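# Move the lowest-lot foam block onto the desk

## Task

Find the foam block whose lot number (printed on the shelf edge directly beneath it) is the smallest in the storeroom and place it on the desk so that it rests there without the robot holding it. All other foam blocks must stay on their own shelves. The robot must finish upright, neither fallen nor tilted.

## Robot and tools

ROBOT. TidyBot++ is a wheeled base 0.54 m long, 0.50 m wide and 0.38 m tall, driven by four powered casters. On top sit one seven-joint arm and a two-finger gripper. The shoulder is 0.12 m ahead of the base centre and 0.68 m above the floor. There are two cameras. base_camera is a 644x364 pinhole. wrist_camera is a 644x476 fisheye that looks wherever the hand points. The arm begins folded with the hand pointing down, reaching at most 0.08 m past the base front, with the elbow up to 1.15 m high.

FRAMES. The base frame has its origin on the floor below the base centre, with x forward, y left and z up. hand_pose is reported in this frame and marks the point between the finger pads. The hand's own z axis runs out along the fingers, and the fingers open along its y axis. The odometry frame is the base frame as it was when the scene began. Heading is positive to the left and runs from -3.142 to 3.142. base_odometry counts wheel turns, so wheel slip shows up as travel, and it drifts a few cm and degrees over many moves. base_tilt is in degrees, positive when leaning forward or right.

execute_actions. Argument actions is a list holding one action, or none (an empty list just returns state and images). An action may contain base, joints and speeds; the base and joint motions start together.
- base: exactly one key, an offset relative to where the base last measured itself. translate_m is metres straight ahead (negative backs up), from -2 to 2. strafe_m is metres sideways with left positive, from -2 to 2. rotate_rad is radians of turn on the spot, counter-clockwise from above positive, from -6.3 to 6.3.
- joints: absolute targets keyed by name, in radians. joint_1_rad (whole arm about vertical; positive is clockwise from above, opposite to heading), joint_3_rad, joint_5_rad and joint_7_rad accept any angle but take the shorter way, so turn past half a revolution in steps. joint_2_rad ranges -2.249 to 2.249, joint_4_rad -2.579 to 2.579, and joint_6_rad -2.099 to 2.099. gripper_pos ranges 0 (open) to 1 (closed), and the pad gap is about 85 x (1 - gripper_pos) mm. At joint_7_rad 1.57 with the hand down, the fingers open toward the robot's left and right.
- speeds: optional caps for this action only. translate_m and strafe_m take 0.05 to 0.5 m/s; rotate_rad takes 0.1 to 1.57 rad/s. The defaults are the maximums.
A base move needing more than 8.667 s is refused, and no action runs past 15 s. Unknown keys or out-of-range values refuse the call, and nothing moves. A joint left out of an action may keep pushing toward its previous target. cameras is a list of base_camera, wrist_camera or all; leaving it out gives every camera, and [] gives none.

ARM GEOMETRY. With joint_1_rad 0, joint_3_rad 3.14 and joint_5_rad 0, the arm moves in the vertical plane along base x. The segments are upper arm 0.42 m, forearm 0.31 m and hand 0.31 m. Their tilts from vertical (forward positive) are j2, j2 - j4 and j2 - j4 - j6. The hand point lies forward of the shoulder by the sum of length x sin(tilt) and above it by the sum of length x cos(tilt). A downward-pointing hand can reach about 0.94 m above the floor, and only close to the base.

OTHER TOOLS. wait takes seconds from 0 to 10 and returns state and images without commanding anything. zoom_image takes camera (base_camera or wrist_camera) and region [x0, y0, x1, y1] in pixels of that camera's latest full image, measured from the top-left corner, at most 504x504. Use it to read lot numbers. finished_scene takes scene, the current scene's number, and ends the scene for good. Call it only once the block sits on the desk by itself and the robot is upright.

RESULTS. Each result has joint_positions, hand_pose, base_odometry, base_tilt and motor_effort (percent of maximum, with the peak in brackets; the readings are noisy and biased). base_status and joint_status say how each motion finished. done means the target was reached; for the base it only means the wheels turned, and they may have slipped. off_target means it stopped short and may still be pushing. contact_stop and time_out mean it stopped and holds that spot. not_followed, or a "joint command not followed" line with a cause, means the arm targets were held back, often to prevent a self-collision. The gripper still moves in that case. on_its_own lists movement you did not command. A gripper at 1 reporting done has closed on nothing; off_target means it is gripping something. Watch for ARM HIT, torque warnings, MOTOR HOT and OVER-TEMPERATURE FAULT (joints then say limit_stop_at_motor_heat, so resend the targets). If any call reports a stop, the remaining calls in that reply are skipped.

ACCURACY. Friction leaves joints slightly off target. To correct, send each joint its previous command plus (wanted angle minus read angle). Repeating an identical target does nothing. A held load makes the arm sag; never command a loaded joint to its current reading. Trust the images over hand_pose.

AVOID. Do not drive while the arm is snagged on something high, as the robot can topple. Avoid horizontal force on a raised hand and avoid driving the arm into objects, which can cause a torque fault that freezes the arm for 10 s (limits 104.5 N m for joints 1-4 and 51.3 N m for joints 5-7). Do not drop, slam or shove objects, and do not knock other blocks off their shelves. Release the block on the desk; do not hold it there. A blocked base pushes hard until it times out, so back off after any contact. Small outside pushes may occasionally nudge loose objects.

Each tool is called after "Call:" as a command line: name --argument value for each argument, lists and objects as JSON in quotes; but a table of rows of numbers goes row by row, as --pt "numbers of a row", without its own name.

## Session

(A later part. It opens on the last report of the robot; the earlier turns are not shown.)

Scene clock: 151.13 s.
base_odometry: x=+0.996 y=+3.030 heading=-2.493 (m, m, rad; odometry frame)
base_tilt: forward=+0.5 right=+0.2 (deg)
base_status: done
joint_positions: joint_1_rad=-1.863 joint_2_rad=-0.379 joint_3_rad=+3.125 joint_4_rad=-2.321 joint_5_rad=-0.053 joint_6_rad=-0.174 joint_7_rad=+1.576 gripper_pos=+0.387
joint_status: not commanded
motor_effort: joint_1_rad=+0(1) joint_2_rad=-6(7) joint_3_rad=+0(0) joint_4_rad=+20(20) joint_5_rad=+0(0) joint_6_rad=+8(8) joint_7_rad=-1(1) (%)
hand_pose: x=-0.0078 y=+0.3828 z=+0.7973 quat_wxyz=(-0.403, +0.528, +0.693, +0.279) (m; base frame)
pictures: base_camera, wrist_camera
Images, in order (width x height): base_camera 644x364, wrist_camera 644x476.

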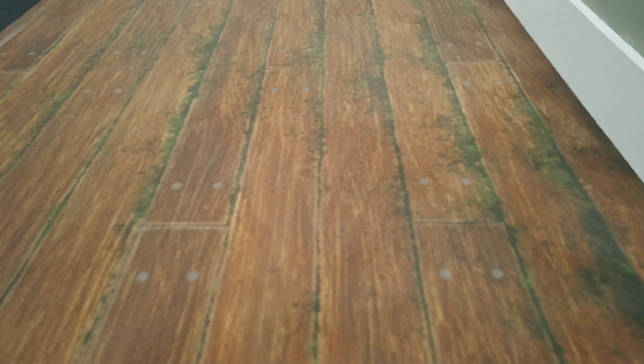

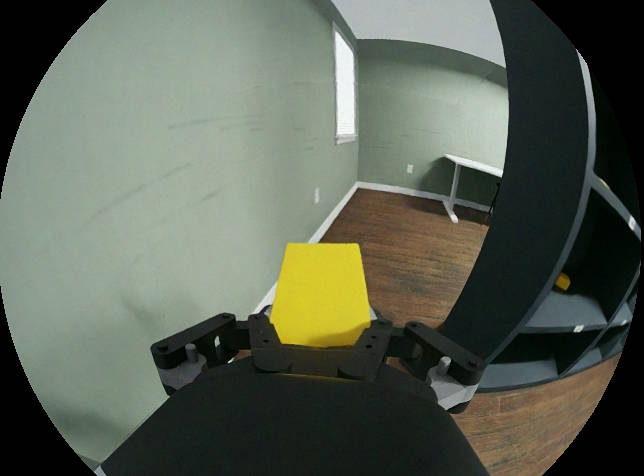

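Call:
execute_actions --actions '[{"base":{"strafe_m":0.3},"joints":{"joint_1_rad":-1.57,"joint_4_rad":-1.9,"joint_6_rad":-0.9}}]'

Scene clock: 155.53 s.
base_odometry: x=+1.177 y=+2.792 heading=-2.492 (m, m, rad; odometry frame)
base_tilt: forward=+0.5 right=+0.2 (deg)
base_status: done
joint_positions: joint_1_rad=-1.584 joint_2_rad=-0.381 joint_3_rad=+3.125 joint_4_rad=-1.918 joint_5_rad=-0.053 joint_6_rad=-0.872 joint_7_rad=+1.576 gripper_pos=+0.387
joint_status: all done
motor_effort: joint_1_rad=+0(1) joint_2_rad=-6(9) joint_3_rad=-1(0) joint_4_rad=+20(20) joint_5_rad=+0(0) joint_6_rad=+6(8) joint_7_rad=-1(1) (%)
hand_pose: x=+0.0935 y=+0.3651 z=+0.8520 quat_wxyz=(-0.272, +0.654, +0.666, +0.235) (m; base frame)
pictures: base_camera, wrist_camera
Images, in order (width x height): base_camera 644x364, wrist_camera 644x476.

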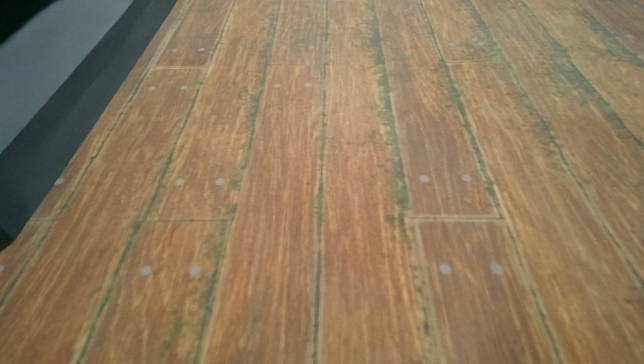

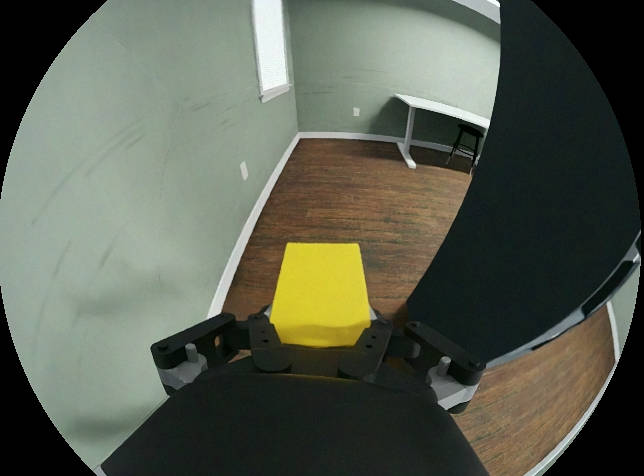

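Call:
execute_actions --actions '[{"base":{"strafe_m":1.4},"joints":{"joint_4_rad":-1.55,"joint_6_rad":-0.9}}]' --cameras '["wrist_camera"]'

Call:
execute_actions --actions '[{"base":{"translate_m":0.8},"joints":{"joint_2_rad":0.0,"joint_6_rad":-0.6}}]'

Scene clock: 165.67 s.
base_odometry: x=+2.024 y=+1.677 heading=-2.492 (m, m, rad; odometry frame)
base_tilt: forward=+0.5 right=+0.1 (deg)
base_status: done
joint_positions: joint_1_rad=-1.584 joint_2_rad=-0.387 joint_3_rad=+3.125 joint_4_rad=-1.566 joint_5_rad=-0.053 joint_6_rad=-0.876 joint_7_rad=+1.576 gripper_pos=+0.387
joint_status: all done
motor_effort: joint_1_rad=+0(0) joint_2_rad=-5(10) joint_3_rad=-1(0) joint_4_rad=+20(22) joint_5_rad=+0(0) joint_6_rad=+8(8) joint_7_rad=-1(0) (%)
hand_pose: x=+0.0910 y=+0.4061 z=+1.0467 quat_wxyz=(-0.386, +0.597, +0.614, +0.344) (m; base frame)
pictures: wrist_camera
Images, in order (width x height): wrist_camera 644x476.

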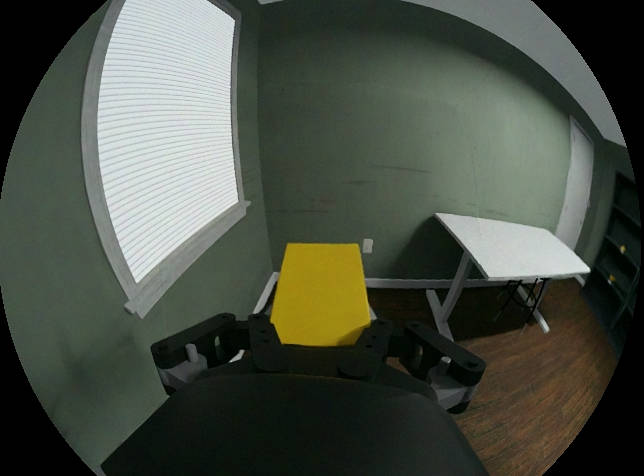

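Scene clock: 168.63 s.
base_odometry: x=+1.388 y=+1.193 heading=-2.492 (m, m, rad; odometry frame)
base_tilt: forward=+0.6 right=+0.1 (deg)
base_status: done
joint_positions: joint_1_rad=-1.577 joint_2_rad=-0.004 joint_3_rad=+3.124 joint_4_rad=-1.565 joint_5_rad=-0.053 joint_6_rad=-0.632 joint_7_rad=+1.576 gripper_pos=+0.387
joint_status: all done
motor_effort: joint_1_rad=+0(1) joint_2_rad=-21(24) joint_3_rad=-2(2) joint_4_rad=+21(22) joint_5_rad=+0(0) joint_6_rad=+8(8) joint_7_rad=-1(1) (%)
hand_pose: x=+0.0944 y=+0.5651 z=+0.9242 quat_wxyz=(-0.342, +0.628, +0.630, +0.303) (m; base frame)
pictures: base_camera, wrist_camera
Images, in order (width x height): base_camera 644x364, wrist_camera 644x476.

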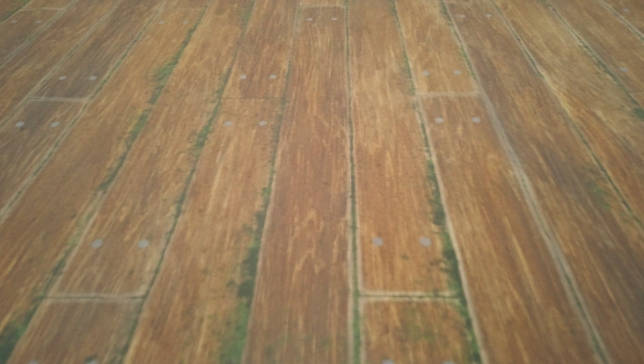

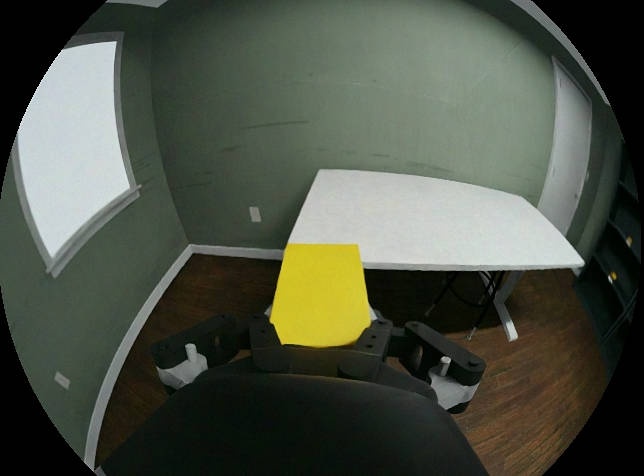

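Call:
execute_actions --actions '[{"base":{"translate_m":0.25}}]' --cameras '[]'

Call:
execute_actions --actions '[{"base":{"strafe_m":0.4}}]' --cameras '[]'

Call:
execute_actions --actions '[{"joints":{"joint_2_rad":0.26,"joint_4_rad":-1.65,"joint_6_rad":-0.3}}]'

Scene clock: 178.00 s.
base_odometry: x=+1.189 y=+1.041 heading=-2.492 (m, m, rad; odometry frame)
base_tilt: forward=+0.4 right=+0.1 (deg)
base_status: done
joint_positions: joint_1_rad=-1.572 joint_2_rad=-0.004 joint_3_rad=+3.126 joint_4_rad=-1.565 joint_5_rad=-0.053 joint_6_rad=-0.632 joint_7_rad=+1.576 gripper_pos=+0.387
joint_status: not commanded
motor_effort: joint_1_rad=+0(2) joint_2_rad=-21(22) joint_3_rad=-1(1) joint_4_rad=+21(21) joint_5_rad=+0(0) joint_6_rad=+8(8) joint_7_rad=+0(1) (%)
hand_pose: x=+0.0982 y=+0.5653 z=+0.9243 quat_wxyz=(-0.341, +0.630, +0.628, +0.304) (m; base frame)
pictures: none
No camera images: the call's "cameras" was empty. Leave "cameras" out to get every camera's image.

Scene clock: 180.17 s.
base_odometry: x=+1.430 y=+0.723 heading=-2.492 (m, m, rad; odometry frame)
base_tilt: forward=+0.5 right=+0.1 (deg)
base_status: done
joint_positions: joint_1_rad=-1.572 joint_2_rad=+0.001 joint_3_rad=+3.126 joint_4_rad=-1.565 joint_5_rad=-0.053 joint_6_rad=-0.629 joint_7_rad=+1.576 gripper_pos=+0.387
joint_status: not commanded
motor_effort: joint_1_rad=+0(1) joint_2_rad=-21(25) joint_3_rad=-2(1) joint_4_rad=+21(22) joint_5_rad=+0(0) joint_6_rad=+8(8) joint_7_rad=-1(2) (%)
hand_pose: x=+0.0982 y=+0.5670 z=+0.9225 quat_wxyz=(-0.341, +0.631, +0.628, +0.304) (m; base frame)
pictures: none
No camera images: the call's "cameras" was empty. Leave "cameras" out to get every camera's image.

Scene clock: 181.47 s.
base_odometry: x=+1.430 y=+0.723 heading=-2.492 (m, m, rad; odometry frame)
base_tilt: forward=+0.5 right=+0.1 (deg)
base_status: not commanded
joint_positions: joint_1_rad=-1.572 joint_2_rad=+0.263 joint_3_rad=+3.126 joint_4_rad=-1.643 joint_5_rad=-0.053 joint_6_rad=-0.334 joint_7_rad=+1.576 gripper_pos=+0.387
joint_status: all done
motor_effort: joint_1_rad=+0(0) joint_2_rad=-30(35) joint_3_rad=-2(2) joint_4_rad=+20(22) joint_5_rad=+0(0) joint_6_rad=+7(9) joint_7_rad=-1(1) (%)
hand_pose: x=+0.1018 y=+0.6500 z=+0.7917 quat_wxyz=(-0.324, +0.643, +0.629, +0.292) (m; base frame)
pictures: base_camera, wrist_camera
Images, in order (width x height): base_camera 644x364, wrist_camera 644x476.

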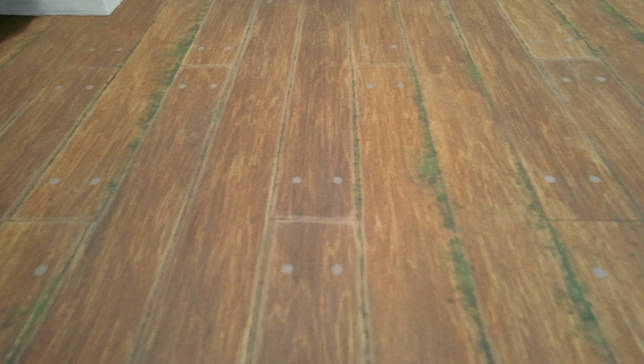

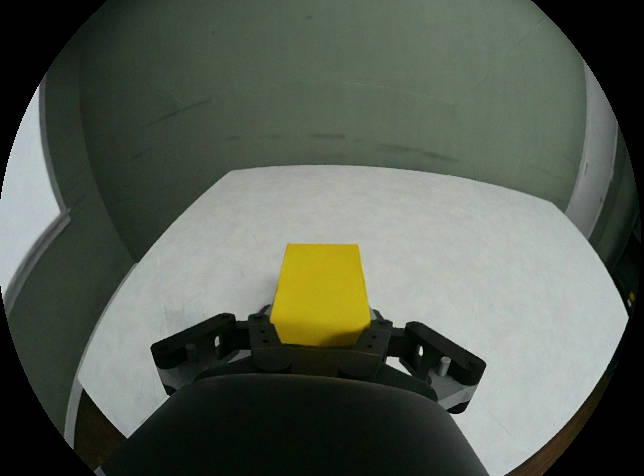

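Call:
execute_actions --actions '[{"joints":{"joint_2_rad":0.35,"joint_6_rad":-0.22}}]' --cameras '[]'

Scene clock: 184.40 s.
base_odometry: x=+1.430 y=+0.723 heading=-2.492 (m, m, rad; odometry frame)
base_tilt: forward=+0.5 right=+0.1 (deg)
base_status: not commanded
joint_positions: joint_1_rad=-1.572 joint_2_rad=+0.338 joint_3_rad=+3.126 joint_4_rad=-1.643 joint_5_rad=-0.053 joint_6_rad=-0.251 joint_7_rad=+1.576 gripper_pos=+0.387
joint_status: all done
motor_effort: joint_1_rad=+0(0) joint_2_rad=-32(34) joint_3_rad=-2(2) joint_4_rad=+20(21) joint_5_rad=+0(1) joint_6_rad=+7(8) joint_7_rad=-1(1) (%)
hand_pose: x=+0.1029 y=+0.6731 z=+0.7620 quat_wxyz=(-0.326, +0.643, +0.627, +0.295) (m; base frame)
pictures: none
No camera images: the call's "cameras" was empty. Leave "cameras" out to get every camera's image.

Call:
execute_actions --actions '[{"joints":{"joint_2_rad":0.39}}]' --cameras '[]'

Call:
execute_actions --actions '[{"joints":{"gripper_pos":0}}]' --cameras '[]'

Call:
execute_actions --actions '[{"joints":{"joint_2_rad":0.1,"joint_6_rad":-0.45}}]' --cameras '["wrist_camera"]'

Scene clock: 189.80 s.
base_odometry: x=+1.430 y=+0.723 heading=-2.492 (m, m, rad; odometry frame)
base_tilt: forward=+0.4 right=+0.2 (deg)
base_status: not commanded
joint_positions: joint_1_rad=-1.572 joint_2_rad=+0.370 joint_3_rad=+3.126 joint_4_rad=-1.643 joint_5_rad=-0.053 joint_6_rad=-0.248 joint_7_rad=+1.576 gripper_pos=+0.387
joint_status: all done
motor_effort: joint_1_rad=+0(0) joint_2_rad=-31(34) joint_3_rad=-2(2) joint_4_rad=+19(20) joint_5_rad=+0(0) joint_6_rad=+7(8) joint_7_rad=-2(2) (%)
hand_pose: x=+0.1030 y=+0.6759 z=+0.7415 quat_wxyz=(-0.317, +0.648, +0.631, +0.286) (m; base frame)
pictures: none
No camera images: the call's "cameras" was empty. Leave "cameras" out to get every camera's image.

Scene clock: 190.90 s.
base_odometry: x=+1.430 y=+0.723 heading=-2.492 (m, m, rad; odometry frame)
base_tilt: forward=+0.5 right=+0.1 (deg)
base_status: not commanded
joint_positions: joint_1_rad=-1.572 joint_2_rad=+0.370 joint_3_rad=+3.126 joint_4_rad=-1.643 joint_5_rad=-0.053 joint_6_rad=-0.248 joint_7_rad=+1.576 gripper_pos=+0.000
joint_status: all done
motor_effort: joint_1_rad=+0(0) joint_2_rad=-32(34) joint_3_rad=-2(1) joint_4_rad=+19(19) joint_5_rad=+0(0) joint_6_rad=+7(7) joint_7_rad=-1(2) (%)
hand_pose: x=+0.1030 y=+0.6759 z=+0.7415 quat_wxyz=(-0.316, +0.648, +0.631, +0.286) (m; base frame)
pictures: none
No camera images: the call's "cameras" was empty. Leave "cameras" out to get every camera's image.

Scene clock: 192.27 s.
base_odometry: x=+1.430 y=+0.723 heading=-2.492 (m, m, rad; odometry frame)
base_tilt: forward=+0.5 right=+0.1 (deg)
base_status: not commanded
joint_positions: joint_1_rad=-1.572 joint_2_rad=+0.105 joint_3_rad=+3.126 joint_4_rad=-1.643 joint_5_rad=-0.053 joint_6_rad=-0.419 joint_7_rad=+1.576 gripper_pos=+0.000
joint_status: all done
motor_effort: joint_1_rad=+0(0) joint_2_rad=-25(35) joint_3_rad=-2(2) joint_4_rad=+20(20) joint_5_rad=+0(0) joint_6_rad=+7(7) joint_7_rad=-1(1) (%)
hand_pose: x=+0.1008 y=+0.6107 z=+0.8701 quat_wxyz=(-0.348, +0.630, +0.620, +0.314) (m; base frame)
pictures: wrist_camera
Images, in order (width x height): wrist_camera 644x476.

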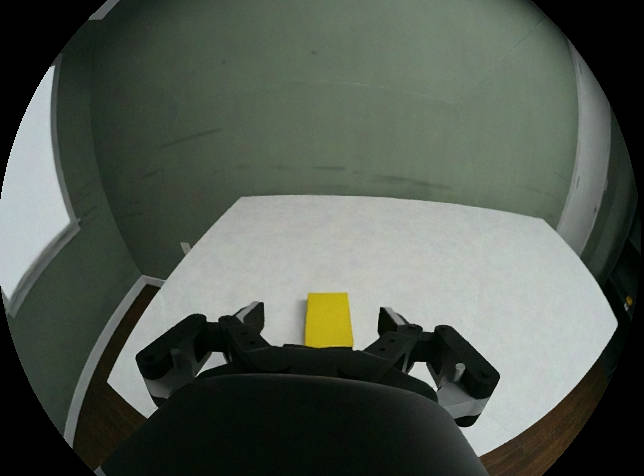

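Call:
finished_scene --scene 2

The scene is finished: the task was done.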